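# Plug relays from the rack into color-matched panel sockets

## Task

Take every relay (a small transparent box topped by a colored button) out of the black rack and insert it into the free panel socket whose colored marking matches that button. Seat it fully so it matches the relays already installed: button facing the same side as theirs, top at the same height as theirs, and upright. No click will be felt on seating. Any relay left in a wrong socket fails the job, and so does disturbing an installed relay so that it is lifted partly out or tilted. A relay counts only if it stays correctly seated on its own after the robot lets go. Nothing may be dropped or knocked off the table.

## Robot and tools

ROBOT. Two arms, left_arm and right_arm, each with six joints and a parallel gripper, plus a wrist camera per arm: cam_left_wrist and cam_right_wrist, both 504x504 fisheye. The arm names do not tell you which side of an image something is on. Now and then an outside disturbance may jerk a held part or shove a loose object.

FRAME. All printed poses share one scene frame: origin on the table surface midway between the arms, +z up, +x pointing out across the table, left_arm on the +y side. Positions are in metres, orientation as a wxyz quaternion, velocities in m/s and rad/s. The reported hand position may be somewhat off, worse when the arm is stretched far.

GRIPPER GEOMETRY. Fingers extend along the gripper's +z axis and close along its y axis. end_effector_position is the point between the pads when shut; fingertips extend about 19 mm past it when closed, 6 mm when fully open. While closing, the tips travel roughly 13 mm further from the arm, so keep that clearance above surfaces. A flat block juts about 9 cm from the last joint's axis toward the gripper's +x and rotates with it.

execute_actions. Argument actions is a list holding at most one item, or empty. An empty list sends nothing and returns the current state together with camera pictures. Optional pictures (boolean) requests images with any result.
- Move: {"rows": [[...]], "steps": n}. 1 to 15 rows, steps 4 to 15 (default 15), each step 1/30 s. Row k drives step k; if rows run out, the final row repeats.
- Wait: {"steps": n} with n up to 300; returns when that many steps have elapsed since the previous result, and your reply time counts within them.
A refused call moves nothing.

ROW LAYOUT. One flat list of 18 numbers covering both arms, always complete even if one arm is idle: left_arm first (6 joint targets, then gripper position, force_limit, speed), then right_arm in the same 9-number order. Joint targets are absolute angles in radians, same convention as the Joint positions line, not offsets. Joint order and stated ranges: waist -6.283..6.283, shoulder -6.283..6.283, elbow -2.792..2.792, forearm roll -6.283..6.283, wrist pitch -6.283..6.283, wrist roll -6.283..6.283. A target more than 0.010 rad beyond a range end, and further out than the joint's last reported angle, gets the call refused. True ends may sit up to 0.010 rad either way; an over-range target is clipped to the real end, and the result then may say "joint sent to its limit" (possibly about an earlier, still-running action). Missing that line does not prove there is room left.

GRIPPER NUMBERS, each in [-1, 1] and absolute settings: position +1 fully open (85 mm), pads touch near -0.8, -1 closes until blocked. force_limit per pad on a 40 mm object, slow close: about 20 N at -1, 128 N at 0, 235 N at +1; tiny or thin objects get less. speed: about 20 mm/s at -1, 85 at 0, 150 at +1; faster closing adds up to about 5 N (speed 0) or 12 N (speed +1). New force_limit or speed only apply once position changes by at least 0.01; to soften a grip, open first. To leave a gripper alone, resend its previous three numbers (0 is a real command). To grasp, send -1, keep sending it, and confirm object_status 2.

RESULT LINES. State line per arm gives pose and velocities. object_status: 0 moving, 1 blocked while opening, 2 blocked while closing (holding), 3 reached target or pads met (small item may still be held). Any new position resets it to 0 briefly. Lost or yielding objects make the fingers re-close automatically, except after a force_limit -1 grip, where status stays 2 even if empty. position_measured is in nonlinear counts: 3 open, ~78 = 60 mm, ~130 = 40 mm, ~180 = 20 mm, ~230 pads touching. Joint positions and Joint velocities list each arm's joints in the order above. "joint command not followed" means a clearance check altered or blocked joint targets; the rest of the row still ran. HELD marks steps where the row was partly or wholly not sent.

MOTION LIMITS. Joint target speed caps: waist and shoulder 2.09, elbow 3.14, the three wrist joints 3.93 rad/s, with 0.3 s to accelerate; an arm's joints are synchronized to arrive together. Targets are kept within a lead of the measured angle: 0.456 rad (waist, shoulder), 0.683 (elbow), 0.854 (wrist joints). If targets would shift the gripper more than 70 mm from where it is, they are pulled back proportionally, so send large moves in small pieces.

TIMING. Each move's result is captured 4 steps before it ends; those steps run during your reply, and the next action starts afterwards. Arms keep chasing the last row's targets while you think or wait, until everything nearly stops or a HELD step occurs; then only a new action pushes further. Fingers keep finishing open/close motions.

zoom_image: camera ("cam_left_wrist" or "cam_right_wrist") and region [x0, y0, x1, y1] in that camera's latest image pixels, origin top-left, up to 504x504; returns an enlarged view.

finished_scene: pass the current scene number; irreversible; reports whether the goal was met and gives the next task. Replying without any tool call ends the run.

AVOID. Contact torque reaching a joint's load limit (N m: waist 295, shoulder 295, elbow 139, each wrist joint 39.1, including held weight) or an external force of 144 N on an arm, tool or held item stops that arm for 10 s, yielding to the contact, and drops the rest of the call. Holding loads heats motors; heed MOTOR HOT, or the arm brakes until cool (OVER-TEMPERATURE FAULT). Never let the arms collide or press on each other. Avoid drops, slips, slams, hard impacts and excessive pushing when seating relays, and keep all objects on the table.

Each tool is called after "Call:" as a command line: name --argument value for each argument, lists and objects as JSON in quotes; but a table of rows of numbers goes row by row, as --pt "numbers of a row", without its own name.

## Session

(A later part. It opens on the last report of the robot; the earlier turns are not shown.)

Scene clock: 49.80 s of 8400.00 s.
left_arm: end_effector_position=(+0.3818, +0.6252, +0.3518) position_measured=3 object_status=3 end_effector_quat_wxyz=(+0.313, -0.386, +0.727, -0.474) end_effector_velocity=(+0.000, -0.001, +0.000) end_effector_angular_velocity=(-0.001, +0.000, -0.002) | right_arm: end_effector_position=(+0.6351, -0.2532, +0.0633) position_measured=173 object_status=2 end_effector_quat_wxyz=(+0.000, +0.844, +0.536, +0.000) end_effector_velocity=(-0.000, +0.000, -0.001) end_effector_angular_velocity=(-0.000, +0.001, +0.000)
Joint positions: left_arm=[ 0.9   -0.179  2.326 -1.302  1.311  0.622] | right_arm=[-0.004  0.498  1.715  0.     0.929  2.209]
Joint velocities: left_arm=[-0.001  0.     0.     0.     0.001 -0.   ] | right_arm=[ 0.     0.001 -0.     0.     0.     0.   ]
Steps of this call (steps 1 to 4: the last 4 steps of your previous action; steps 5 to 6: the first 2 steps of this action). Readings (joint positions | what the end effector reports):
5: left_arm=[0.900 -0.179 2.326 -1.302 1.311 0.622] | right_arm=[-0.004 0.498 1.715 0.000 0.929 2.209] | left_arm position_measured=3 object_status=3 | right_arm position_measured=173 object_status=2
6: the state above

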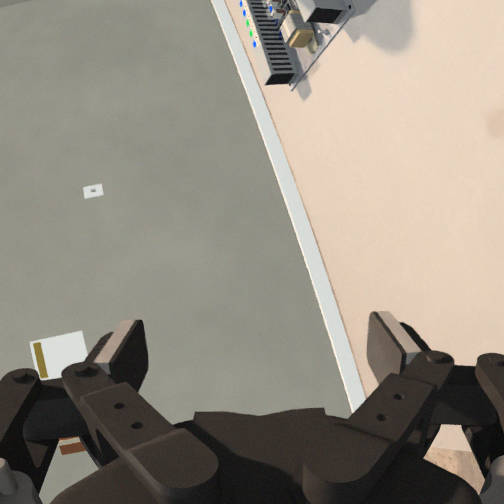

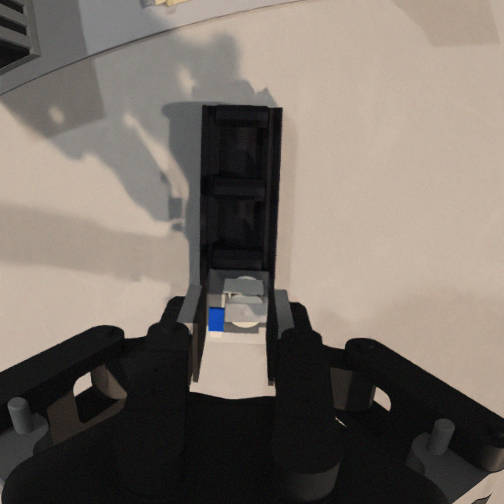

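Call:
execute_actions --actions '[{"rows":[[0.9,-0.179,2.326,-1.302,1.311,0.622,1,0,0,-0.0038,0.494,1.712,0,0.9356,2.2092,-1,-0.3,0.3],[0.9,-0.179,2.326,-1.302,1.311,0.622,1,0,0,-0.0038,0.490,1.709,0,0.9426,2.2092,-1,-0.3,0.3],[0.9,-0.179,2.326,-1.302,1.311,0.622,1,0,0,-0.0038,0.484,1.704,0,0.9536,2.2092,-1,-0.3,0.3],[0.9,-0.179,2.326,-1.302,1.311,0.622,1,0,0,-0.0038,0.476,1.698,0,0.9676,2.2092,-1,-0.3,0.3],[0.9,-0.179,2.326,-1.302,1.311,0.622,1,0,0,-0.0038,0.466,1.690,0,0.9856,2.2092,-1,-0.3,0.3],[0.9,-0.179,2.326,-1.302,1.311,0.622,1,0,0,-0.0038,0.455,1.681,0,1.0056,2.2092,-1,-0.3,0.3],[0.9,-0.179,2.326,-1.302,1.311,0.622,1,0,0,-0.0038,0.443,1.671,0,1.0276,2.2092,-1,-0.3,0.3],[0.9,-0.179,2.326,-1.302,1.311,0.622,1,0,0,-0.0038,0.4299,1.6595,0,1.0522,2.2092,-1,-0.3,0.3],[0.9,-0.179,2.326,-1.302,1.311,0.622,1,0,0,-0.0038,0.4299,1.6595,0,1.0522,2.2092,-1,-0.3,0.3],[0.9,-0.179,2.326,-1.302,1.311,0.622,1,0,0,0.06,0.47,1.58,0,1.09,2.208,-1,-0.3,0.3],[0.9,-0.179,2.326,-1.302,1.311,0.622,1,0,0,0.13,0.52,1.50,0,1.12,2.207,-1,-0.3,0.3],[0.9,-0.179,2.326,-1.302,1.311,0.622,1,0,0,0.2,0.575,1.41,0,1.155,2.205,-1,-0.3,0.3],[0.9,-0.179,2.326,-1.302,1.311,0.622,1,0,0,0.2695,0.6343,1.3272,0,1.1801,2.2041,-1,-0.3,0.3]],"steps":15}]'

Call:
execute_actions --actions '[{"rows":[[0.9,-0.179,2.326,-1.302,1.311,0.622,1,0,0,0.2695,0.6343,1.3272,0,1.1801,2.2041,-1,-0.3,0.3]],"steps":15}]' --pictures true

Scene clock: 50.70 s of 8400.00 s.
left_arm: end_effector_position=(+0.3818, +0.6252, +0.3518) position_measured=3 object_status=3 end_effector_quat_wxyz=(+0.313, -0.386, +0.727, -0.474) end_effector_velocity=(+0.000, +0.001, -0.000) end_effector_angular_velocity=(+0.000, +0.001, +0.001) | right_arm: end_effector_position=(+0.6376, -0.2501, +0.1419) position_measured=173 object_status=2 end_effector_quat_wxyz=(+0.000, +0.843, +0.538, +0.001) end_effector_velocity=(+0.099, +0.168, +0.221) end_effector_angular_velocity=(+0.013, -0.063, +0.193)
Joint positions: left_arm=[ 0.9   -0.179  2.326 -1.302  1.311  0.622] | right_arm=[-0.     0.432  1.653 -0.     1.055  2.209]
Joint velocities: left_arm=[ 0.     0.    -0.    -0.    -0.001 -0.   ] | right_arm=[ 0.193 -0.008 -0.441  0.     0.385  0.   ]
Steps of this call (steps 1 to 4: the last 4 steps of your previous action; steps 5 to 15: the robot went on to your last target; step 16: nothing new was sent; steps 17 to 27: the first 11 steps of this action). Readings (joint positions | what the end effector reports):
17: left_arm=[0.900 -0.179 2.326 -1.302 1.311 0.622] | right_arm=[-0.004 0.498 1.715 -0.000 0.929 2.209] | left_arm position_measured=3 object_status=3 | right_arm position_measured=173 object_status=2
18: left_arm=[0.900 -0.179 2.326 -1.302 1.311 0.622] | right_arm=[-0.004 0.496 1.714 -0.000 0.932 2.209] | left_arm position_measured=3 object_status=3 | right_arm position_measured=173 object_status=2
20: left_arm=[0.900 -0.179 2.326 -1.302 1.311 0.622] | right_arm=[-0.004 0.489 1.708 -0.000 0.946 2.209] | left_arm position_measured=3 object_status=3 | right_arm position_measured=173 object_status=2
24: left_arm=[0.900 -0.179 2.326 -1.302 1.311 0.622] | right_arm=[-0.004 0.456 1.682 -0.000 1.004 2.209] | left_arm position_measured=3 object_status=3 | right_arm position_measured=173 object_status=2
27: the state above

Scene clock: 51.20 s of 8400.00 s.
left_arm: end_effector_position=(+0.3818, +0.6252, +0.3518) position_measured=3 object_status=3 end_effector_quat_wxyz=(+0.313, -0.386, +0.727, -0.474) end_effector_velocity=(-0.000, -0.001, -0.000) end_effector_angular_velocity=(-0.001, +0.000, -0.001) | right_arm: end_effector_position=(+0.6842, -0.0032, +0.1398) position_measured=173 object_status=2 end_effector_quat_wxyz=(-0.000, +0.762, +0.647, -0.000) end_effector_velocity=(-0.004, +0.135, -0.016) end_effector_angular_velocity=(-0.006, +0.010, +0.142)
Joint positions: left_arm=[ 0.9   -0.179  2.326 -1.302  1.311  0.622] | right_arm=[0.267 0.633 1.33  0.    1.179 2.204]
Joint velocities: left_arm=[-0.     0.     0.001 -0.     0.001  0.   ] | right_arm=[ 0.138  0.111 -0.159 -0.001  0.06  -0.003]
Steps of this call (steps 1 to 4: the last 4 steps of your previous action; steps 5 to 15: the first 11 steps of this action). Readings (joint positions | what the end effector reports):
5: left_arm=[0.900 -0.179 2.326 -1.302 1.311 0.622] | right_arm=[0.091 0.493 1.537 0.000 1.102 2.208] | left_arm position_measured=3 object_status=3 | right_arm position_measured=173 object_status=2
6: left_arm=[0.900 -0.179 2.326 -1.302 1.311 0.622] | right_arm=[0.111 0.508 1.514 0.000 1.111 2.208] | left_arm position_measured=3 object_status=3 | right_arm position_measured=173 object_status=2
8: left_arm=[0.900 -0.179 2.326 -1.302 1.311 0.622] | right_arm=[0.150 0.539 1.468 0.000 1.128 2.207] | left_arm position_measured=3 object_status=3 | right_arm position_measured=173 object_status=2
12: left_arm=[0.900 -0.179 2.326 -1.302 1.311 0.622] | right_arm=[0.227 0.601 1.377 0.000 1.162 2.205] | left_arm position_measured=3 object_status=3 | right_arm position_measured=173 object_status=2
15: the state above

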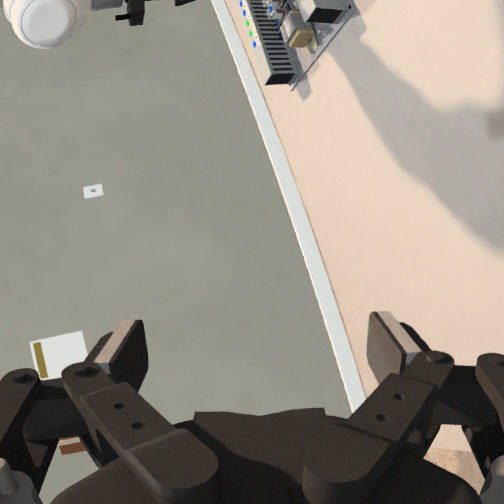

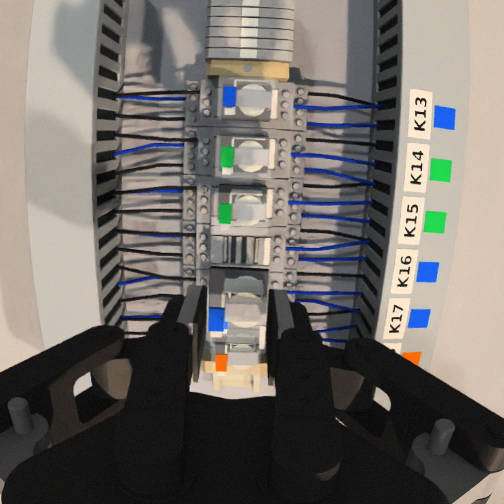

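Descend to .1065.

Call:
execute_actions --actions '[{"rows":[[0.9,-0.179,2.326,-1.302,1.311,0.622,1,0,0,0.2695,0.6343,1.3272,0,1.1801,2.2041,-1,-0.3,0.3],[0.9,-0.179,2.326,-1.302,1.311,0.622,1,0,0,0.2695,0.6455,1.3406,0,1.1555,2.2041,-1,-0.3,0.3],[0.9,-0.179,2.326,-1.302,1.311,0.622,1,0,0,0.2695,0.6455,1.3406,0,1.1555,2.2041,-1,-0.3,0.3],[0.9,-0.179,2.326,-1.302,1.311,0.622,1,0,0,0.2695,0.6567,1.354,0,1.1309,2.2041,-1,-0.3,0.3]],"steps":14}]' --pictures true

Scene clock: 51.73 s of 8400.00 s.
left_arm: end_effector_position=(+0.3818, +0.6252, +0.3518) position_measured=3 object_status=3 end_effector_quat_wxyz=(+0.313, -0.386, +0.727, -0.474) end_effector_velocity=(-0.000, +0.000, +0.000) end_effector_angular_velocity=(-0.001, -0.000, -0.000) | right_arm: end_effector_position=(+0.6844, -0.0010, +0.1061) position_measured=173 object_status=2 end_effector_quat_wxyz=(+0.000, +0.761, +0.648, -0.000) end_effector_velocity=(+0.001, -0.000, -0.000) end_effector_angular_velocity=(+0.001, -0.002, -0.001)
Joint positions: left_arm=[ 0.9   -0.179  2.326 -1.302  1.311  0.622] | right_arm=[ 0.269  0.657  1.354 -0.     1.131  2.204]
Joint velocities: left_arm=[ 0.001  0.    -0.    -0.     0.001 -0.   ] | right_arm=[-0.001  0.     0.     0.    -0.003 -0.   ]
Steps of this call (steps 1 to 4: the last 4 steps of your previous action; steps 5 to 6: the robot went on to your last target; steps 7 to 16: the first 10 steps of this action). Readings (joint positions | what the end effector reports):
7: left_arm=[0.900 -0.179 2.326 -1.302 1.311 0.622] | right_arm=[0.269 0.634 1.327 -0.000 1.180 2.204] | left_arm position_measured=3 object_status=3 | right_arm position_measured=173 object_status=2
8: left_arm=[0.900 -0.179 2.326 -1.302 1.311 0.622] | right_arm=[0.269 0.634 1.327 -0.000 1.180 2.204] | left_arm position_measured=3 object_status=3 | right_arm position_measured=173 object_status=2
10: left_arm=[0.900 -0.179 2.326 -1.302 1.311 0.622] | right_arm=[0.269 0.642 1.337 -0.000 1.162 2.204] | left_arm position_measured=3 object_status=3 | right_arm position_measured=173 object_status=2
14: left_arm=[0.900 -0.179 2.326 -1.302 1.311 0.622] | right_arm=[0.269 0.657 1.354 -0.000 1.132 2.204] | left_arm position_measured=3 object_status=3 | right_arm position_measured=173 object_status=2
16: the state above

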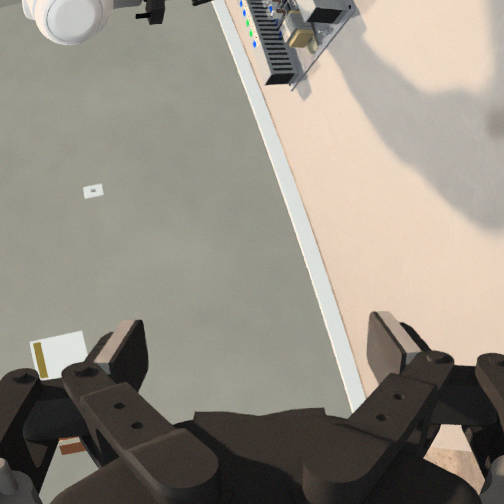

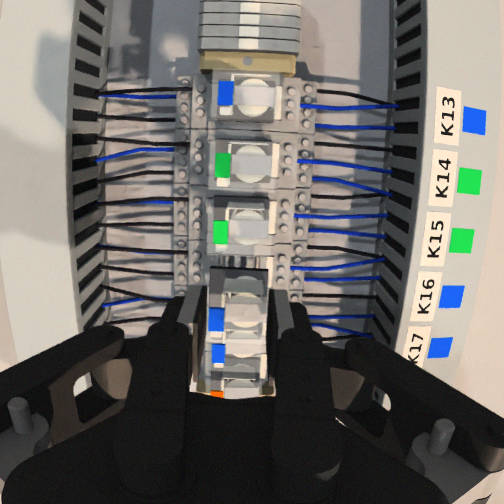

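Call:
execute_actions --actions '[{"rows":[[0.9,-0.179,2.326,-1.302,1.311,0.622,1,0,0,0.2695,0.6591,1.3565,0,1.126,2.2041,-1,-0.3,0.3],[0.9,-0.179,2.326,-1.302,1.311,0.622,1,0,0,0.2695,0.6615,1.359,0,1.1211,2.2041,-1,-0.3,0.3],[0.9,-0.179,2.326,-1.302,1.311,0.622,1,0,0,0.2695,0.6639,1.3614,0,1.1163,2.2041,-1,-0.3,0.3]],"steps":10}]' --pictures true

Call:
zoom_image --camera "cam_right_wrist" --region '[170,180,330,340]'

Scene clock: 52.20 s of 8400.00 s.
left_arm: end_effector_position=(+0.3818, +0.6252, +0.3518) position_measured=3 object_status=3 end_effector_quat_wxyz=(+0.313, -0.386, +0.727, -0.474) end_effector_velocity=(-0.000, -0.001, -0.000) end_effector_angular_velocity=(-0.002, +0.000, -0.003) | right_arm: end_effector_position=(+0.6843, -0.0010, +0.0965) position_measured=173 object_status=2 end_effector_quat_wxyz=(-0.000, +0.761, +0.648, +0.000) end_effector_velocity=(+0.003, +0.001, -0.000) end_effector_angular_velocity=(+0.005, -0.010, +0.000)
Joint positions: left_arm=[ 0.9   -0.179  2.326 -1.302  1.311  0.622] | right_arm=[0.27  0.664 1.361 0.    1.117 2.204]
Joint velocities: left_arm=[-0.001  0.     0.001 -0.     0.002  0.   ] | right_arm=[ 0.     0.    -0.    -0.    -0.011  0.   ]
Steps of this call (steps 1 to 4: the last 4 steps of your previous action; steps 5 to 8: the robot went on to your last target; steps 9 to 14: the first 6 steps of this action). Readings (joint positions | what the end effector reports):
9: left_arm=[0.900 -0.179 2.326 -1.302 1.311 0.622] | right_arm=[0.269 0.657 1.354 -0.000 1.131 2.204] | left_arm position_measured=3 object_status=3 | right_arm position_measured=173 object_status=2
10: left_arm=[0.900 -0.179 2.326 -1.302 1.311 0.622] | right_arm=[0.269 0.657 1.355 0.000 1.128 2.204] | left_arm position_measured=3 object_status=3 | right_arm position_measured=173 object_status=2
12: left_arm=[0.900 -0.179 2.326 -1.302 1.311 0.622] | right_arm=[0.270 0.662 1.360 0.000 1.120 2.204] | left_arm position_measured=3 object_status=3 | right_arm position_measured=173 object_status=2
14: the state above

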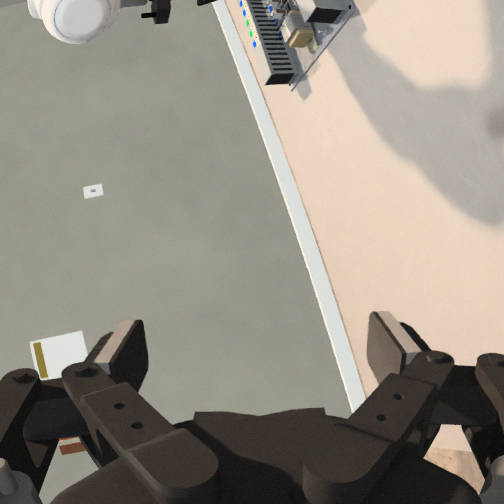

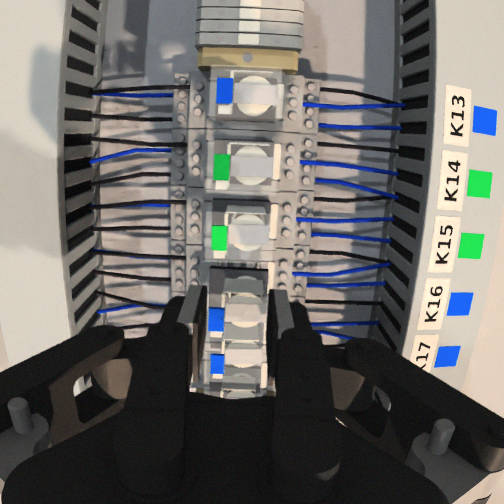

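Region (170, 180, 330, 340) of cam_right_wrist's 504x504 image, scaled by 3.150, with more detail than that image has.

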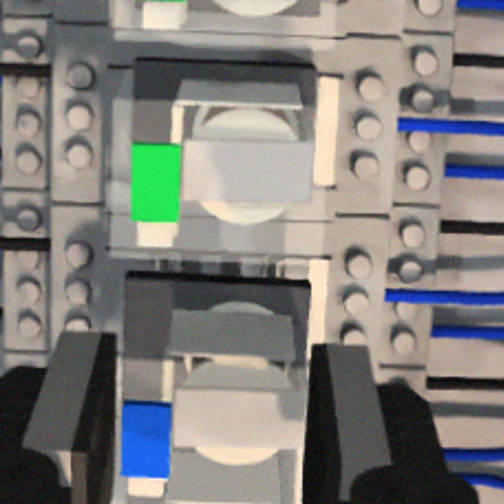

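Call:
execute_actions --actions '[{"rows":[[0.9,-0.179,2.326,-1.302,1.311,0.622,1,0,0,0.2695,0.6646,1.3621,0,1.1149,2.2041,-1,-0.3,0.3],[0.9,-0.179,2.326,-1.302,1.311,0.622,1,0,0,0.2695,0.6653,1.3628,0,1.1135,2.2041,-1,-0.3,0.3],[0.9,-0.179,2.326,-1.302,1.311,0.622,1,0,0,0.2695,0.6661,1.3635,0,1.112,2.2041,-1,-0.3,0.3],[0.9,-0.179,2.326,-1.302,1.311,0.622,1,0,0,0.2695,0.6668,1.3642,0,1.1106,2.2041,-1,-0.3,0.3],[0.9,-0.179,2.326,-1.302,1.311,0.622,1,0,0,0.2695,0.6675,1.3649,0,1.1092,2.2041,-1,-0.3,0.3],[0.9,-0.179,2.326,-1.302,1.311,0.622,1,0,0,0.2695,0.6682,1.3656,0,1.1078,2.2041,-1,-0.3,0.3],[0.9,-0.179,2.326,-1.302,1.311,0.622,1,0,0,0.2695,0.669,1.3663,0,1.1063,2.2041,-1,-0.3,0.3],[0.9,-0.179,2.326,-1.302,1.311,0.622,1,0,0,0.2695,0.6697,1.367,0,1.1049,2.2041,-1,-0.3,0.3],[0.9,-0.179,2.326,-1.302,1.311,0.622,1,0,0,0.2695,0.6704,1.3677,0,1.1035,2.2041,-1,-0.3,0.3],[0.9,-0.179,2.326,-1.302,1.311,0.622,1,0,0,0.2695,0.6711,1.3684,0,1.1021,2.2041,-1,-0.3,0.3]],"steps":15}]' --pictures true

Scene clock: 53.00 s of 8400.00 s.
left_arm: end_effector_position=(+0.3818, +0.6252, +0.3518) position_measured=3 object_status=3 end_effector_quat_wxyz=(+0.313, -0.386, +0.727, -0.474) end_effector_velocity=(+0.000, +0.001, +0.000) end_effector_angular_velocity=(+0.001, +0.000, +0.001) | right_arm: end_effector_position=(+0.6844, -0.0009, +0.0874) position_measured=173 object_status=2 end_effector_quat_wxyz=(+0.000, +0.761, +0.648, +0.000) end_effector_velocity=(-0.001, +0.000, -0.020) end_effector_angular_velocity=(+0.001, -0.001, +0.001)
Joint positions: left_arm=[ 0.9   -0.179  2.326 -1.302  1.311  0.622] | right_arm=[0.27  0.67  1.368 0.    1.103 2.204]
Joint velocities: left_arm=[-0.     0.    -0.001  0.    -0.001 -0.001] | right_arm=[ 0.001  0.013  0.016  0.    -0.03  -0.   ]
Steps of this call (steps 1 to 4: the last 4 steps of your previous action; steps 5 to 13: the robot went on to your last target; steps 14 to 24: the first 11 steps of this action). Readings (joint positions | what the end effector reports):
14: left_arm=[0.900 -0.179 2.326 -1.302 1.311 0.622] | right_arm=[0.270 0.664 1.361 0.000 1.116 2.204] | left_arm position_measured=3 object_status=3 | right_arm position_measured=173 object_status=2
15: left_arm=[0.900 -0.179 2.326 -1.302 1.311 0.622] | right_arm=[0.270 0.664 1.362 0.000 1.115 2.204] | left_arm position_measured=3 object_status=3 | right_arm position_measured=173 object_status=2
17: left_arm=[0.900 -0.179 2.326 -1.302 1.311 0.622] | right_arm=[0.270 0.666 1.363 0.000 1.113 2.204] | left_arm position_measured=3 object_status=3 | right_arm position_measured=173 object_status=2
21: left_arm=[0.900 -0.179 2.326 -1.302 1.311 0.622] | right_arm=[0.270 0.669 1.366 0.000 1.107 2.204] | left_arm position_measured=3 object_status=3 | right_arm position_measured=173 object_status=2
24: the state above

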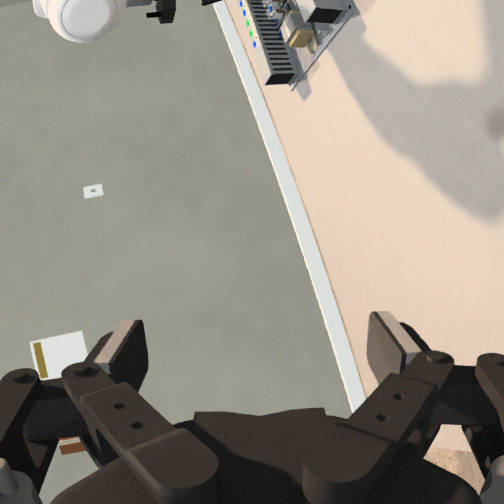

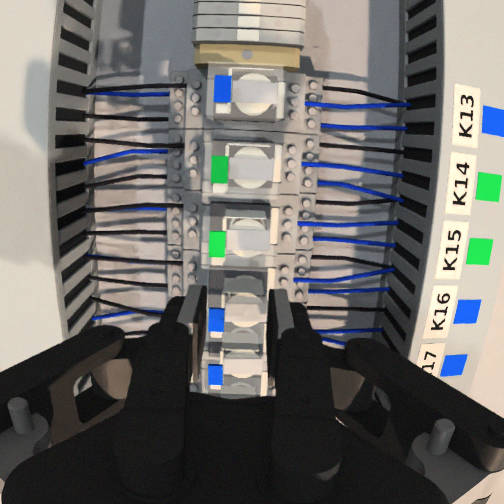

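Continue 0.5 mm/step from .0865 to .0805.

Call:
execute_actions --actions '[{"rows":[[0.9,-0.179,2.326,-1.302,1.311,0.622,1,0,0,0.2695,0.6715,1.3687,0,1.1014,2.2041,-1,-0.3,0.3],[0.9,-0.179,2.326,-1.302,1.311,0.622,1,0,0,0.2695,0.6719,1.369,0,1.1007,2.2041,-1,-0.3,0.3],[0.9,-0.179,2.326,-1.302,1.311,0.622,1,0,0,0.2695,0.6722,1.3694,0,1.1,2.2041,-1,-0.3,0.3],[0.9,-0.179,2.326,-1.302,1.311,0.622,1,0,0,0.2695,0.6726,1.3697,0,1.0993,2.2041,-1,-0.3,0.3],[0.9,-0.179,2.326,-1.302,1.311,0.622,1,0,0,0.2695,0.673,1.37,0,1.0986,2.2041,-1,-0.3,0.3],[0.9,-0.179,2.326,-1.302,1.311,0.622,1,0,0,0.2695,0.6734,1.3704,0,1.0978,2.2041,-1,-0.3,0.3],[0.9,-0.179,2.326,-1.302,1.311,0.622,1,0,0,0.2695,0.6737,1.3707,0,1.0972,2.2041,-1,-0.3,0.3],[0.9,-0.179,2.326,-1.302,1.311,0.622,1,0,0,0.2695,0.6741,1.371,0,1.0965,2.2041,-1,-0.3,0.3],[0.9,-0.179,2.326,-1.302,1.311,0.622,1,0,0,0.2695,0.6745,1.3714,0,1.0957,2.2041,-1,-0.3,0.3],[0.9,-0.179,2.326,-1.302,1.311,0.622,1,0,0,0.2695,0.6749,1.3717,0,1.095,2.2041,-1,-0.3,0.3],[0.9,-0.179,2.326,-1.302,1.311,0.622,1,0,0,0.2695,0.6752,1.3721,0,1.0943,2.2041,-1,-0.3,0.3],[0.9,-0.179,2.326,-1.302,1.311,0.622,1,0,0,0.2695,0.6756,1.3724,0,1.0936,2.2041,-1,-0.3,0.3]],"steps":15}]'

Call:
execute_actions --actions '[{"rows":[[0.9,-0.179,2.326,-1.302,1.311,0.622,1,0,0,0.2695,0.6756,1.3724,0,1.0936,2.2041,-1,-0.3,0.3]],"steps":8}]' --pictures true

Scene clock: 53.77 s of 8400.00 s.
left_arm: end_effector_position=(+0.3818, +0.6252, +0.3518) position_measured=3 object_status=3 end_effector_quat_wxyz=(+0.313, -0.386, +0.727, -0.474) end_effector_velocity=(-0.000, +0.001, -0.000) end_effector_angular_velocity=(-0.000, +0.000, +0.002) | right_arm: end_effector_position=(+0.6844, -0.0010, +0.0820) position_measured=173 object_status=2 end_effector_quat_wxyz=(+0.000, +0.761, +0.648, +0.000) end_effector_velocity=(-0.000, +0.001, -0.013) end_effector_angular_velocity=(+0.000, -0.001, +0.001)
Joint positions: left_arm=[ 0.9   -0.179  2.326 -1.302  1.311  0.622] | right_arm=[0.27  0.674 1.371 0.    1.096 2.204]
Joint velocities: left_arm=[ 0.002  0.     0.     0.    -0.    -0.   ] | right_arm=[ 0.001  0.01   0.01  -0.    -0.02   0.   ]
Steps of this call (steps 1 to 4: the last 4 steps of your previous action; steps 5 to 12: the robot went on to your last target; steps 13 to 23: the first 11 steps of this action). Readings (joint positions | what the end effector reports):
13: left_arm=[0.900 -0.179 2.326 -1.302 1.311 0.622] | right_arm=[0.270 0.671 1.368 0.000 1.102 2.204] | left_arm position_measured=3 object_status=3 | right_arm position_measured=173 object_status=2
14: left_arm=[0.900 -0.179 2.326 -1.302 1.311 0.622] | right_arm=[0.270 0.671 1.369 0.000 1.102 2.204] | left_arm position_measured=3 object_status=3 | right_arm position_measured=173 object_status=2
16: left_arm=[0.900 -0.179 2.326 -1.302 1.311 0.622] | right_arm=[0.270 0.672 1.369 0.000 1.100 2.204] | left_arm position_measured=3 object_status=3 | right_arm position_measured=173 object_status=2
20: left_arm=[0.900 -0.179 2.326 -1.302 1.311 0.622] | right_arm=[0.270 0.673 1.370 0.000 1.098 2.204] | left_arm position_measured=3 object_status=3 | right_arm position_measured=173 object_status=2
23: the state above

Scene clock: 54.03 s of 8400.00 s.
left_arm: end_effector_position=(+0.3818, +0.6252, +0.3518) position_measured=3 object_status=3 end_effector_quat_wxyz=(+0.313, -0.386, +0.727, -0.474) end_effector_velocity=(-0.001, -0.000, -0.000) end_effector_angular_velocity=(-0.002, +0.000, +0.001) | right_arm: end_effector_position=(+0.6843, -0.0010, +0.0807) position_measured=173 object_status=2 end_effector_quat_wxyz=(+0.000, +0.761, +0.648, +0.000) end_effector_velocity=(-0.000, -0.000, -0.002) end_effector_angular_velocity=(-0.001, +0.002, +0.000)
Joint positions: left_arm=[ 0.9   -0.179  2.326 -1.302  1.311  0.622] | right_arm=[0.27  0.675 1.372 0.    1.094 2.204]
Joint velocities: left_arm=[ 0.001  0.     0.001 -0.     0.001 -0.   ] | right_arm=[ 0.     0.002  0.001 -0.    -0.    -0.   ]
Steps of this call (steps 1 to 4: the last 4 steps of your previous action; steps 5 to 8: the first 4 steps of this action). Readings (joint positions | what the end effector reports):
5: left_arm=[0.900 -0.179 2.326 -1.302 1.311 0.622] | right_arm=[0.270 0.675 1.372 0.000 1.094 2.204] | left_arm position_measured=3 object_status=3 | right_arm position_measured=173 object_status=2
6: left_arm=[0.900 -0.179 2.326 -1.302 1.311 0.622] | right_arm=[0.270 0.675 1.372 0.000 1.094 2.204] | left_arm position_measured=3 object_status=3 | right_arm position_measured=173 object_status=2
8: the state above

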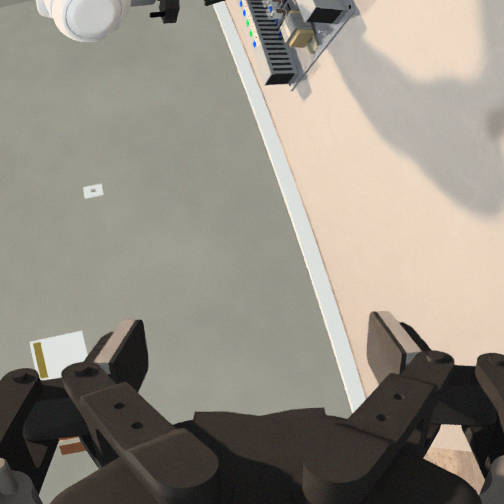

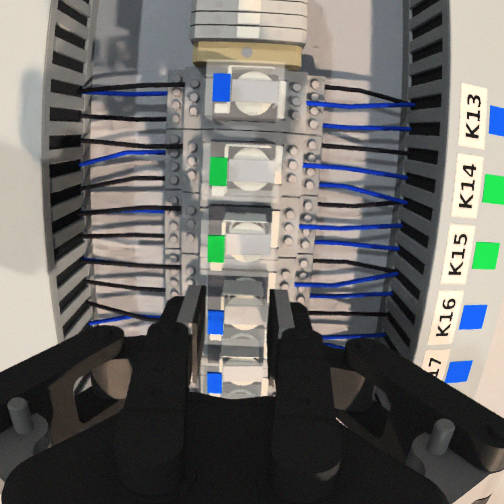

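Call:
execute_actions --actions '[{"rows":[[0.9,-0.179,2.326,-1.302,1.311,0.622,1,0,0,0.2695,0.6759,1.3726,0,1.0931,2.2041,-1,-0.3,0.3],[0.9,-0.179,2.326,-1.302,1.311,0.622,1,0,0,0.2695,0.6761,1.3728,0,1.0927,2.2041,-1,-0.3,0.3],[0.9,-0.179,2.326,-1.302,1.311,0.622,1,0,0,0.2695,0.6761,1.3728,0,1.0927,2.2041,-1,-0.3,0.3],[0.9,-0.179,2.326,-1.302,1.311,0.622,1,0,0,0.2695,0.6761,1.3728,0,1.0927,2.2041,-1,-0.3,0.3],[0.9,-0.179,2.326,-1.302,1.311,0.622,1,0,0,0.2695,0.6761,1.3728,0,1.0927,2.2041,-1,-0.3,0.3],[0.9,-0.179,2.326,-1.302,1.311,0.622,1,0,0,0.2695,0.6761,1.3728,0,1.0927,2.2041,0,0,0.5]],"steps":15}]' --pictures true

Scene clock: 54.73 s of 8400.00 s.
left_arm: end_effector_position=(+0.3818, +0.6252, +0.3518) position_measured=3 object_status=3 end_effector_quat_wxyz=(+0.313, -0.386, +0.727, -0.474) end_effector_velocity=(-0.000, -0.001, +0.000) end_effector_angular_velocity=(-0.001, -0.000, -0.001) | right_arm: end_effector_position=(+0.6841, -0.0012, +0.0783) position_measured=141 object_status=0 end_effector_quat_wxyz=(-0.000, +0.761, +0.648, -0.001) end_effector_velocity=(+0.002, +0.001, +0.003) end_effector_angular_velocity=(+0.003, -0.004, -0.001)
Joint positions: left_arm=[ 0.9   -0.179  2.326 -1.302  1.311  0.622] | right_arm=[ 0.269  0.677  1.373 -0.     1.092  2.204]
Joint velocities: left_arm=[-0.    -0.     0.     0.     0.001 -0.   ] | right_arm=[-0.001 -0.002 -0.003  0.    -0.    -0.   ]
Steps of this call (steps 1 to 4: the last 4 steps of your previous action; steps 5 to 10: the robot went on to your last target; steps 11 to 21: the first 11 steps of this action). Readings (joint positions | what the end effector reports):
11: left_arm=[0.900 -0.179 2.326 -1.302 1.311 0.622] | right_arm=[0.270 0.676 1.372 0.000 1.094 2.204] | left_arm position_measured=3 object_status=3 | right_arm position_measured=173 object_status=2
12: left_arm=[0.900 -0.179 2.326 -1.302 1.311 0.622] | right_arm=[0.270 0.676 1.372 0.000 1.093 2.204] | left_arm position_measured=3 object_status=3 | right_arm position_measured=173 object_status=2
14: left_arm=[0.900 -0.179 2.326 -1.302 1.311 0.622] | right_arm=[0.270 0.676 1.373 0.000 1.093 2.204] | left_arm position_measured=3 object_status=3 | right_arm position_measured=173 object_status=2
18: left_arm=[0.900 -0.179 2.326 -1.302 1.311 0.622] | right_arm=[0.270 0.676 1.373 -0.000 1.092 2.204] | left_arm position_measured=3 object_status=3 | right_arm position_measured=167 object_status=0
21: the state above

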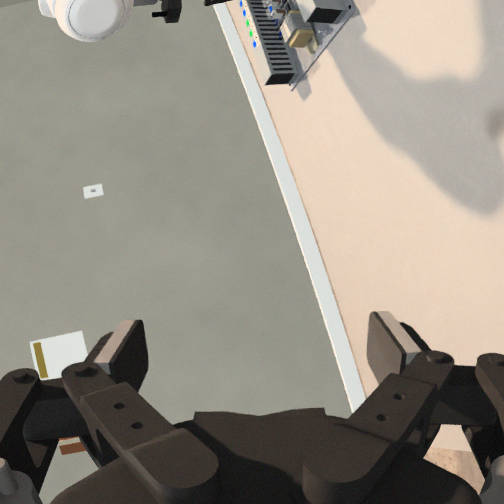

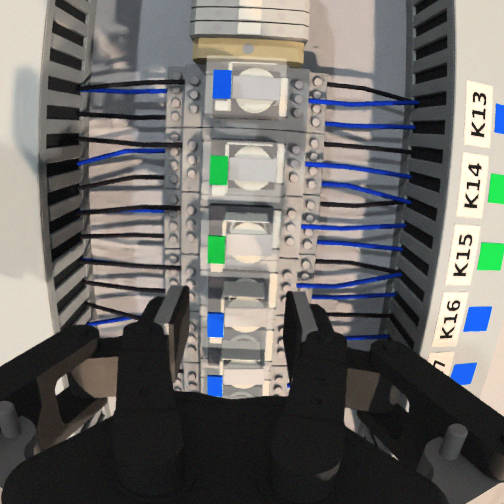

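Call:
execute_actions --actions '[{"rows":[[0.9,-0.179,2.326,-1.302,1.311,0.622,1,0,0,0.2695,0.665,1.362,0,1.1146,2.2041,0,0,0.5],[0.9,-0.179,2.326,-1.302,1.311,0.622,1,0,0,0.2695,0.6567,1.354,0,1.1309,2.2041,0,0,0.5],[0.9,-0.179,2.326,-1.302,1.311,0.622,1,0,0,0.2695,0.6455,1.3406,0,1.1555,2.2041,0,0,0.5],[0.9,-0.179,2.326,-1.302,1.311,0.622,1,0,0,0.2695,0.6455,1.3406,0,1.1555,2.2041,0,0,0.5],[0.9,-0.179,2.326,-1.302,1.311,0.622,1,0,0,0.2695,0.6455,1.3406,0,1.1555,2.2041,0,0,0.5],[0.9,-0.179,2.326,-1.302,1.311,0.622,1,0,0,0.2695,0.6455,1.3406,0,1.1555,2.2041,0,0,0.5],[0.9,-0.179,2.326,-1.302,1.311,0.622,1,0,0,0.2137,0.590,1.425,0,1.1266,2.1483,0,0,0.5]],"steps":15}]'

Call:
execute_actions --actions '[{"rows":[[0.9,-0.179,2.326,-1.302,1.311,0.622,1,0,0,0.2137,0.590,1.425,0,1.1266,2.1483,0,0,0.5],[0.9,-0.179,2.326,-1.302,1.311,0.622,1,0,0,0.2137,0.590,1.425,0,1.1266,2.1483,0,0,0.5],[0.9,-0.179,2.326,-1.302,1.311,0.622,1,0,0,0.2137,0.590,1.425,0,1.1266,2.1483,0,0,0.5],[0.9,-0.179,2.326,-1.302,1.311,0.622,1,0,0,0.2137,0.6144,1.4505,0,1.0767,2.1483,0,0,0.5]],"steps":14}]' --pictures true

Scene clock: 55.50 s of 8400.00 s.
left_arm: end_effector_position=(+0.3818, +0.6252, +0.3518) position_measured=3 object_status=3 end_effector_quat_wxyz=(+0.313, -0.386, +0.727, -0.474) end_effector_velocity=(+0.000, -0.000, -0.000) end_effector_angular_velocity=(-0.000, +0.000, -0.001) | right_arm: end_effector_position=(+0.6778, -0.0494, +0.1276) position_measured=129 object_status=3 end_effector_quat_wxyz=(+0.000, +0.762, +0.648, +0.000) end_effector_velocity=(-0.063, -0.354, +0.037) end_effector_angular_velocity=(-0.006, +0.006, -0.017)
Joint positions: left_arm=[ 0.9   -0.179  2.326 -1.302  1.311  0.622] | right_arm=[ 0.223  0.599  1.411 -0.     1.132  2.158]
Joint velocities: left_arm=[-0.001  0.    -0.     0.     0.     0.   ] | right_arm=[-0.346 -0.341  0.504 -0.003 -0.155 -0.328]
Steps of this call (steps 1 to 4: the last 4 steps of your previous action; steps 5 to 12: the robot went on to your last target; steps 13 to 23: the first 11 steps of this action). Readings (joint positions | what the end effector reports):
13: left_arm=[0.900 -0.179 2.326 -1.302 1.311 0.622] | right_arm=[0.269 0.676 1.373 -0.000 1.093 2.204] | left_arm position_measured=3 object_status=3 | right_arm position_measured=129 object_status=3
14: left_arm=[0.900 -0.179 2.326 -1.302 1.311 0.622] | right_arm=[0.269 0.673 1.370 -0.000 1.100 2.204] | left_arm position_measured=3 object_status=3 | right_arm position_measured=129 object_status=3
16: left_arm=[0.900 -0.179 2.326 -1.302 1.311 0.622] | right_arm=[0.269 0.657 1.353 0.000 1.132 2.204] | left_arm position_measured=3 object_status=3 | right_arm position_measured=129 object_status=3
20: left_arm=[0.900 -0.179 2.326 -1.302 1.311 0.622] | right_arm=[0.266 0.642 1.347 0.000 1.153 2.200] | left_arm position_measured=3 object_status=3 | right_arm position_measured=129 object_status=3
23: the state above

Scene clock: 55.97 s of 8400.00 s.
left_arm: end_effector_position=(+0.3818, +0.6252, +0.3518) position_measured=3 object_status=3 end_effector_quat_wxyz=(+0.313, -0.386, +0.727, -0.474) end_effector_velocity=(+0.000, -0.000, +0.000) end_effector_angular_velocity=(-0.001, +0.000, -0.000) | right_arm: end_effector_position=(+0.6756, -0.0587, +0.0947) position_measured=129 object_status=3 end_effector_quat_wxyz=(+0.000, +0.761, +0.648, -0.000) end_effector_velocity=(-0.000, -0.000, -0.001) end_effector_angular_velocity=(-0.001, +0.000, +0.001)
Joint positions: left_arm=[ 0.9   -0.179  2.326 -1.302  1.311  0.622] | right_arm=[ 0.214  0.615  1.45  -0.     1.077  2.148]
Joint velocities: left_arm=[-0.     0.    -0.    -0.     0.001 -0.001] | right_arm=[ 0.     0.001  0.    -0.001 -0.    -0.   ]
Steps of this call (steps 1 to 4: the last 4 steps of your previous action; steps 5 to 14: the first 10 steps of this action). Readings (joint positions | what the end effector reports):
5: left_arm=[0.900 -0.179 2.326 -1.302 1.311 0.622] | right_arm=[0.214 0.590 1.425 -0.000 1.127 2.148] | left_arm position_measured=3 object_status=3 | right_arm position_measured=129 object_status=3
6: left_arm=[0.900 -0.179 2.326 -1.302 1.311 0.622] | right_arm=[0.214 0.590 1.425 -0.000 1.127 2.148] | left_arm position_measured=3 object_status=3 | right_arm position_measured=129 object_status=3
8: left_arm=[0.900 -0.179 2.326 -1.302 1.311 0.622] | right_arm=[0.214 0.590 1.425 -0.000 1.126 2.148] | left_arm position_measured=3 object_status=3 | right_arm position_measured=129 object_status=3
12: left_arm=[0.900 -0.179 2.326 -1.302 1.311 0.622] | right_arm=[0.214 0.615 1.451 -0.000 1.078 2.148] | left_arm position_measured=3 object_status=3 | right_arm position_measured=129 object_status=3
14: the state above

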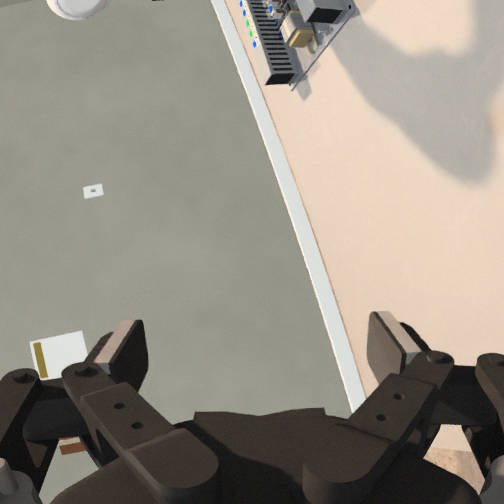

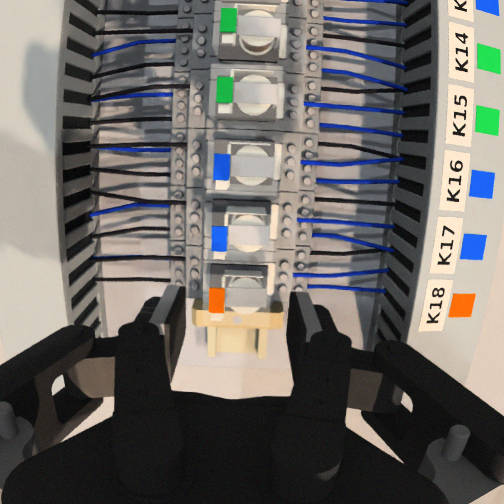

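Call:
zoom_image --camera "cam_right_wrist" --region '[160,0,340,340]'

Region (160, 0, 340, 340) of cam_right_wrist's 504x504 image, scaled by 1.482, with more detail than that image has; it fills the left 267 columns of this view, and the rest is white.

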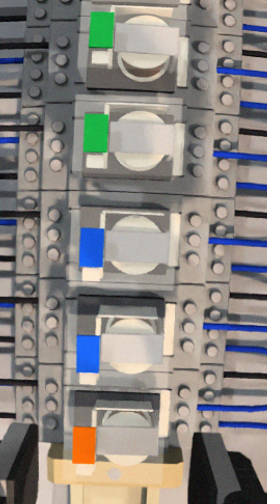

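Call:
zoom_image --camera "cam_right_wrist" --region '[170,50,330,270]'

Region (170, 50, 330, 270) of cam_right_wrist's 504x504 image, scaled by 2.291, with more detail than that image has; it fills the left 367 columns of this view, and the rest is white.

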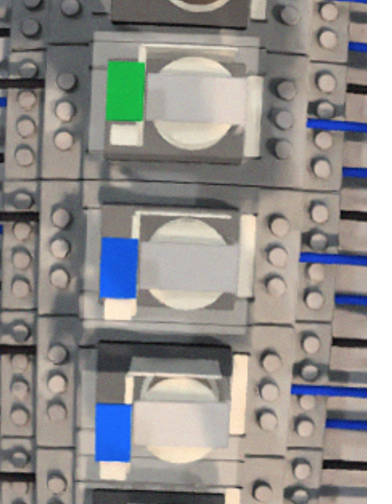

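Call:
execute_actions --actions '[{"rows":[[0.9,-0.179,2.326,-1.302,1.311,0.622,1,0,0,0.2137,0.618,1.4535,0,1.0701,2.1483,-0.15,0,0.5],[0.9,-0.179,2.326,-1.302,1.311,0.622,1,0,0,0.2137,0.6213,1.4564,0,1.0639,2.1483,-0.15,0,0.5],[0.9,-0.179,2.326,-1.302,1.311,0.622,1,0,0,0.2137,0.6231,1.4579,0,1.0606,2.1483,-0.15,0,0.5]],"steps":12}]' --pictures true

Call:
zoom_image --camera "cam_right_wrist" --region '[160,200,340,380]'

Scene clock: 67.10 s of 8400.00 s.
left_arm: end_effector_position=(+0.3818, +0.6252, +0.3518) position_measured=3 object_status=3 end_effector_quat_wxyz=(+0.313, -0.386, +0.727, -0.474) end_effector_velocity=(+0.000, -0.000, -0.000) end_effector_angular_velocity=(+0.001, +0.000, -0.000) | right_arm: end_effector_position=(+0.6757, -0.0587, +0.0841) position_measured=148 object_status=0 end_effector_quat_wxyz=(+0.000, +0.761, +0.648, +0.000) end_effector_velocity=(+0.000, +0.000, -0.002) end_effector_angular_velocity=(-0.001, +0.001, -0.000)
Joint positions: left_arm=[ 0.9   -0.179  2.326 -1.302  1.311  0.622] | right_arm=[0.214 0.623 1.458 0.    1.061 2.148]
Joint velocities: left_arm=[-0.002 -0.     0.    -0.    -0.002  0.   ] | right_arm=[-0.     0.002 -0.     0.    -0.001  0.   ]
Steps of this call (steps 1 to 4: the last 4 steps of your previous action; steps 5 to 15: the robot went on to your last target; steps 16 to 90: nothing new was sent; then 7.87 s passed at rest; steps 91 to 98: the first 8 steps of this action). Readings (joint positions | what the end effector reports):
91: left_arm=[0.900 -0.179 2.326 -1.302 1.311 0.622] | right_arm=[0.214 0.614 1.451 0.000 1.076 2.148] | left_arm position_measured=3 object_status=3 | right_arm position_measured=129 object_status=0
92: left_arm=[0.900 -0.179 2.326 -1.302 1.311 0.622] | right_arm=[0.214 0.615 1.452 0.000 1.073 2.148] | left_arm position_measured=3 object_status=3 | right_arm position_measured=129 object_status=0
94: left_arm=[0.900 -0.179 2.326 -1.302 1.311 0.622] | right_arm=[0.214 0.621 1.457 0.000 1.063 2.148] | left_arm position_measured=3 object_status=3 | right_arm position_measured=141 object_status=0
98: the state above

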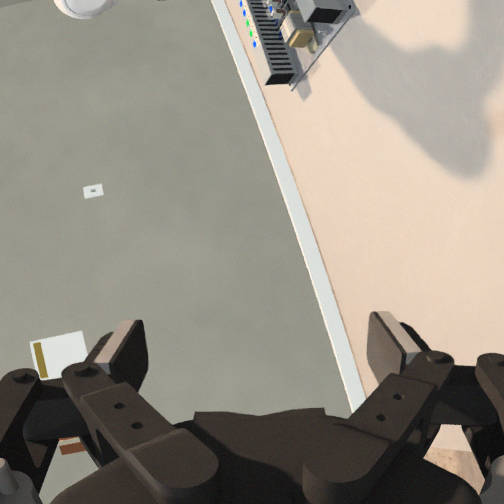

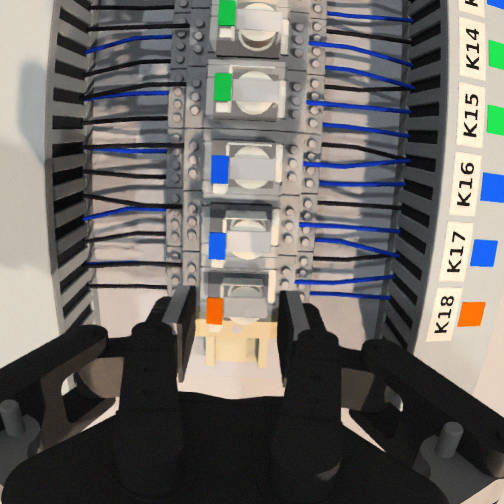

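Region (160, 200, 340, 380) of cam_right_wrist's 504x504 image, scaled by 2.800, with more detail than that image has.

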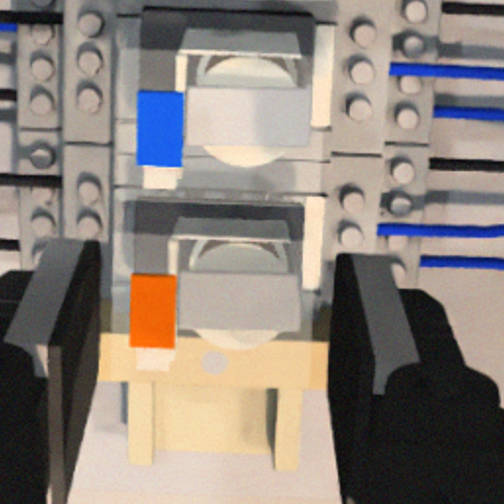

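Call:
execute_actions --actions '[{"rows":[[0.9,-0.179,2.326,-1.302,1.311,0.622,1,0,0,0.2137,0.6231,1.4579,0,1.0606,2.1483,-1,-0.3,0.3]],"steps":14}]' --pictures true

Scene clock: 67.60 s of 8400.00 s.
left_arm: end_effector_position=(+0.3818, +0.6252, +0.3518) position_measured=3 object_status=3 end_effector_quat_wxyz=(+0.313, -0.386, +0.727, -0.474) end_effector_velocity=(-0.000, +0.000, +0.000) end_effector_angular_velocity=(-0.000, -0.000, +0.000) | right_arm: end_effector_position=(+0.6756, -0.0588, +0.0839) position_measured=167 object_status=0 end_effector_quat_wxyz=(+0.000, +0.761, +0.648, +0.000) end_effector_velocity=(+0.000, -0.000, +0.000) end_effector_angular_velocity=(-0.000, -0.000, -0.000)
Joint positions: left_arm=[ 0.9   -0.179  2.326 -1.302  1.311  0.622] | right_arm=[0.214 0.623 1.458 0.    1.061 2.148]
Joint velocities: left_arm=[ 0.001 -0.     0.    -0.     0.001  0.   ] | right_arm=[-0.  0. -0. -0. -0. -0.]
Steps of this call (steps 1 to 4: the last 4 steps of your previous action; step 5: the robot went on to your last target; steps 6 to 15: the first 10 steps of this action). Readings (joint positions | what the end effector reports):
6: left_arm=[0.900 -0.179 2.326 -1.302 1.311 0.622] | right_arm=[0.214 0.623 1.458 0.000 1.061 2.148] | left_arm position_measured=3 object_status=3 | right_arm position_measured=148 object_status=0
7: left_arm=[0.900 -0.179 2.326 -1.302 1.311 0.622] | right_arm=[0.214 0.623 1.458 0.000 1.061 2.148] | left_arm position_measured=3 object_status=3 | right_arm position_measured=149 object_status=0
9: left_arm=[0.900 -0.179 2.326 -1.302 1.311 0.622] | right_arm=[0.214 0.623 1.458 0.000 1.061 2.148] | left_arm position_measured=3 object_status=3 | right_arm position_measured=160 object_status=0
13: left_arm=[0.900 -0.179 2.326 -1.302 1.311 0.622] | right_arm=[0.214 0.623 1.458 0.000 1.061 2.148] | left_arm position_measured=3 object_status=3 | right_arm position_measured=167 object_status=0
15: the state above

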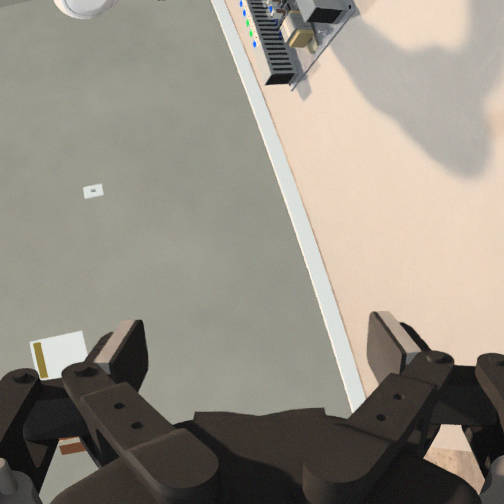

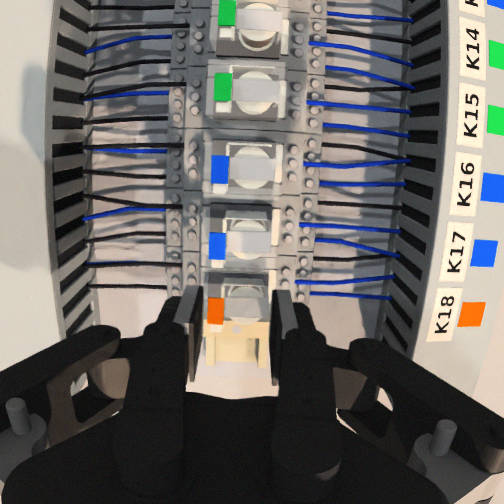

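Call:
execute_actions --actions '[{"rows":[[0.9,-0.179,2.326,-1.302,1.311,0.622,1,0,0,0.2137,0.6231,1.4579,0,1.0606,2.1483,-0.15,0,0.5],[0.9,-0.179,2.326,-1.302,1.311,0.622,1,0,0,0.2137,0.6231,1.4579,0,1.0606,2.1483,-0.15,0,0.5],[0.9,-0.179,2.326,-1.302,1.311,0.622,1,0,0,0.2137,0.6231,1.4579,0,1.0606,2.1483,-0.15,0,0.5],[0.9,-0.179,2.326,-1.302,1.311,0.622,1,0,0,0.2137,0.6231,1.4579,0,1.0606,2.1483,-0.15,0,0.5],[0.9,-0.179,2.326,-1.302,1.311,0.622,1,0,0,0.2137,0.6195,1.4549,0,1.0672,2.1483,-0.15,0,0.5],[0.9,-0.179,2.326,-1.302,1.311,0.622,1,0,0,0.2166,0.6219,1.4507,0,1.0689,2.1512,-0.15,0,0.5],[0.9,-0.179,2.326,-1.302,1.311,0.622,1,0,0,0.2166,0.6219,1.4507,0,1.0689,2.1512,-0.15,0,0.5],[0.9,-0.179,2.326,-1.302,1.311,0.622,1,0,0,0.2166,0.6219,1.4507,0,1.0689,2.1512,-0.15,0,0.5],[0.9,-0.179,2.326,-1.302,1.311,0.622,1,0,0,0.2166,0.6219,1.4507,0,1.0689,2.1512,-1,-0.3,0.3]],"steps":15}]'

Call:
execute_actions --actions '[{"rows":[[0.9,-0.179,2.326,-1.302,1.311,0.622,1,0,0,0.2166,0.6219,1.4507,0,1.0689,2.1512,-1,-0.3,0.3]],"steps":10}]' --pictures true

Call:
zoom_image --camera "cam_right_wrist" --region '[160,200,340,380]'

Scene clock: 68.33 s of 8400.00 s.
left_arm: end_effector_position=(+0.3818, +0.6252, +0.3518) position_measured=3 object_status=3 end_effector_quat_wxyz=(+0.313, -0.386, +0.727, -0.474) end_effector_velocity=(-0.000, +0.001, -0.000) end_effector_angular_velocity=(-0.002, +0.001, +0.004) | right_arm: end_effector_position=(+0.6761, -0.0559, +0.0883) position_measured=154 object_status=0 end_effector_quat_wxyz=(+0.000, +0.761, +0.648, +0.000) end_effector_velocity=(+0.000, +0.000, +0.001) end_effector_angular_velocity=(-0.001, +0.000, -0.003)
Joint positions: left_arm=[ 0.9   -0.179  2.326 -1.302  1.311  0.622] | right_arm=[ 0.217  0.622  1.451 -0.     1.069  2.151]
Joint velocities: left_arm=[ 0.002  0.    -0.     0.    -0.001 -0.002] | right_arm=[ 0.    -0.    -0.002 -0.001  0.003  0.003]
Steps of this call (steps 1 to 4: the last 4 steps of your previous action; steps 5 to 11: the robot went on to your last target; steps 12 to 22: the first 11 steps of this action). Readings (joint positions | what the end effector reports):
12: left_arm=[0.900 -0.179 2.326 -1.302 1.311 0.622] | right_arm=[0.214 0.623 1.458 0.000 1.061 2.148] | left_arm position_measured=3 object_status=3 | right_arm position_measured=167 object_status=0
13: left_arm=[0.900 -0.179 2.326 -1.302 1.311 0.622] | right_arm=[0.214 0.623 1.458 -0.000 1.061 2.148] | left_arm position_measured=3 object_status=3 | right_arm position_measured=167 object_status=0
15: left_arm=[0.900 -0.179 2.326 -1.302 1.311 0.622] | right_arm=[0.214 0.623 1.458 -0.000 1.061 2.148] | left_arm position_measured=3 object_status=3 | right_arm position_measured=156 object_status=0
19: left_arm=[0.900 -0.179 2.326 -1.302 1.311 0.622] | right_arm=[0.216 0.622 1.451 -0.000 1.068 2.150] | left_arm position_measured=3 object_status=3 | right_arm position_measured=149 object_status=0
22: the state above

Scene clock: 68.67 s of 8400.00 s.
left_arm: end_effector_position=(+0.3818, +0.6252, +0.3518) position_measured=3 object_status=3 end_effector_quat_wxyz=(+0.313, -0.386, +0.727, -0.474) end_effector_velocity=(+0.000, -0.001, +0.000) end_effector_angular_velocity=(+0.001, -0.000, -0.002) | right_arm: end_effector_position=(+0.6761, -0.0558, +0.0884) position_measured=171 object_status=2 end_effector_quat_wxyz=(+0.000, +0.761, +0.648, +0.000) end_effector_velocity=(-0.000, +0.000, -0.001) end_effector_angular_velocity=(-0.000, +0.002, -0.000)
Joint positions: left_arm=[ 0.9   -0.179  2.326 -1.302  1.311  0.622] | right_arm=[ 0.217  0.622  1.451 -0.     1.069  2.151]
Joint velocities: left_arm=[-0.002 -0.    -0.     0.    -0.     0.   ] | right_arm=[ 0.     0.002 -0.     0.     0.     0.   ]
Steps of this call (steps 1 to 4: the last 4 steps of your previous action; steps 5 to 10: the first 6 steps of this action). Readings (joint positions | what the end effector reports):
5: left_arm=[0.900 -0.179 2.326 -1.302 1.311 0.622] | right_arm=[0.217 0.622 1.451 -0.000 1.069 2.151] | left_arm position_measured=3 object_status=3 | right_arm position_measured=171 object_status=0
6: left_arm=[0.900 -0.179 2.326 -1.302 1.311 0.622] | right_arm=[0.217 0.622 1.451 -0.000 1.069 2.151] | left_arm position_measured=3 object_status=3 | right_arm position_measured=171 object_status=0
8: left_arm=[0.900 -0.179 2.326 -1.302 1.311 0.622] | right_arm=[0.217 0.622 1.451 -0.000 1.069 2.151] | left_arm position_measured=3 object_status=3 | right_arm position_measured=171 object_status=2
10: the state above

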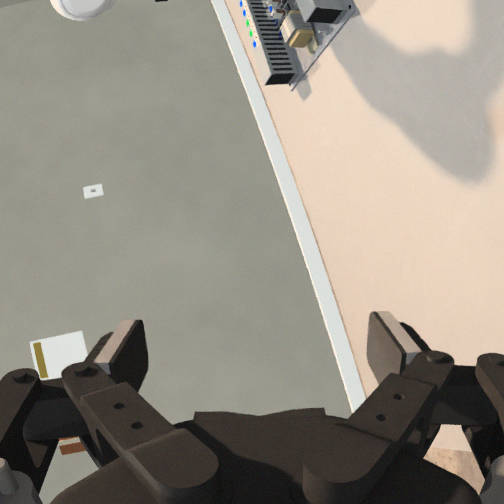

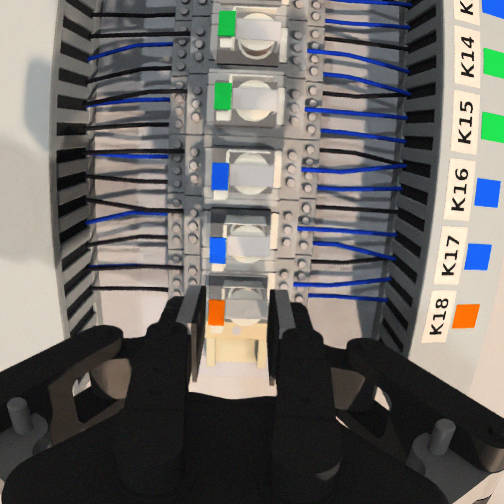

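Region (160, 200, 340, 380) of cam_right_wrist's 504x504 image, scaled by 2.800, with more detail than that image has.

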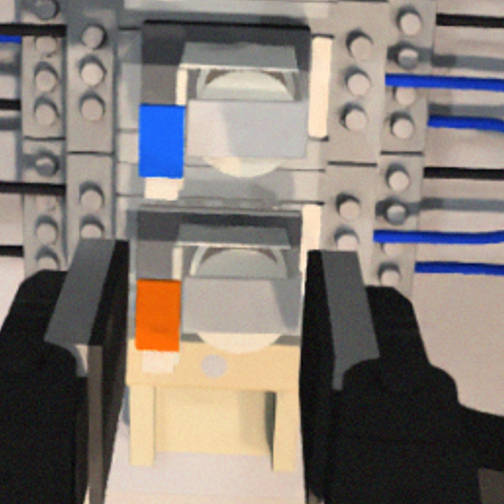

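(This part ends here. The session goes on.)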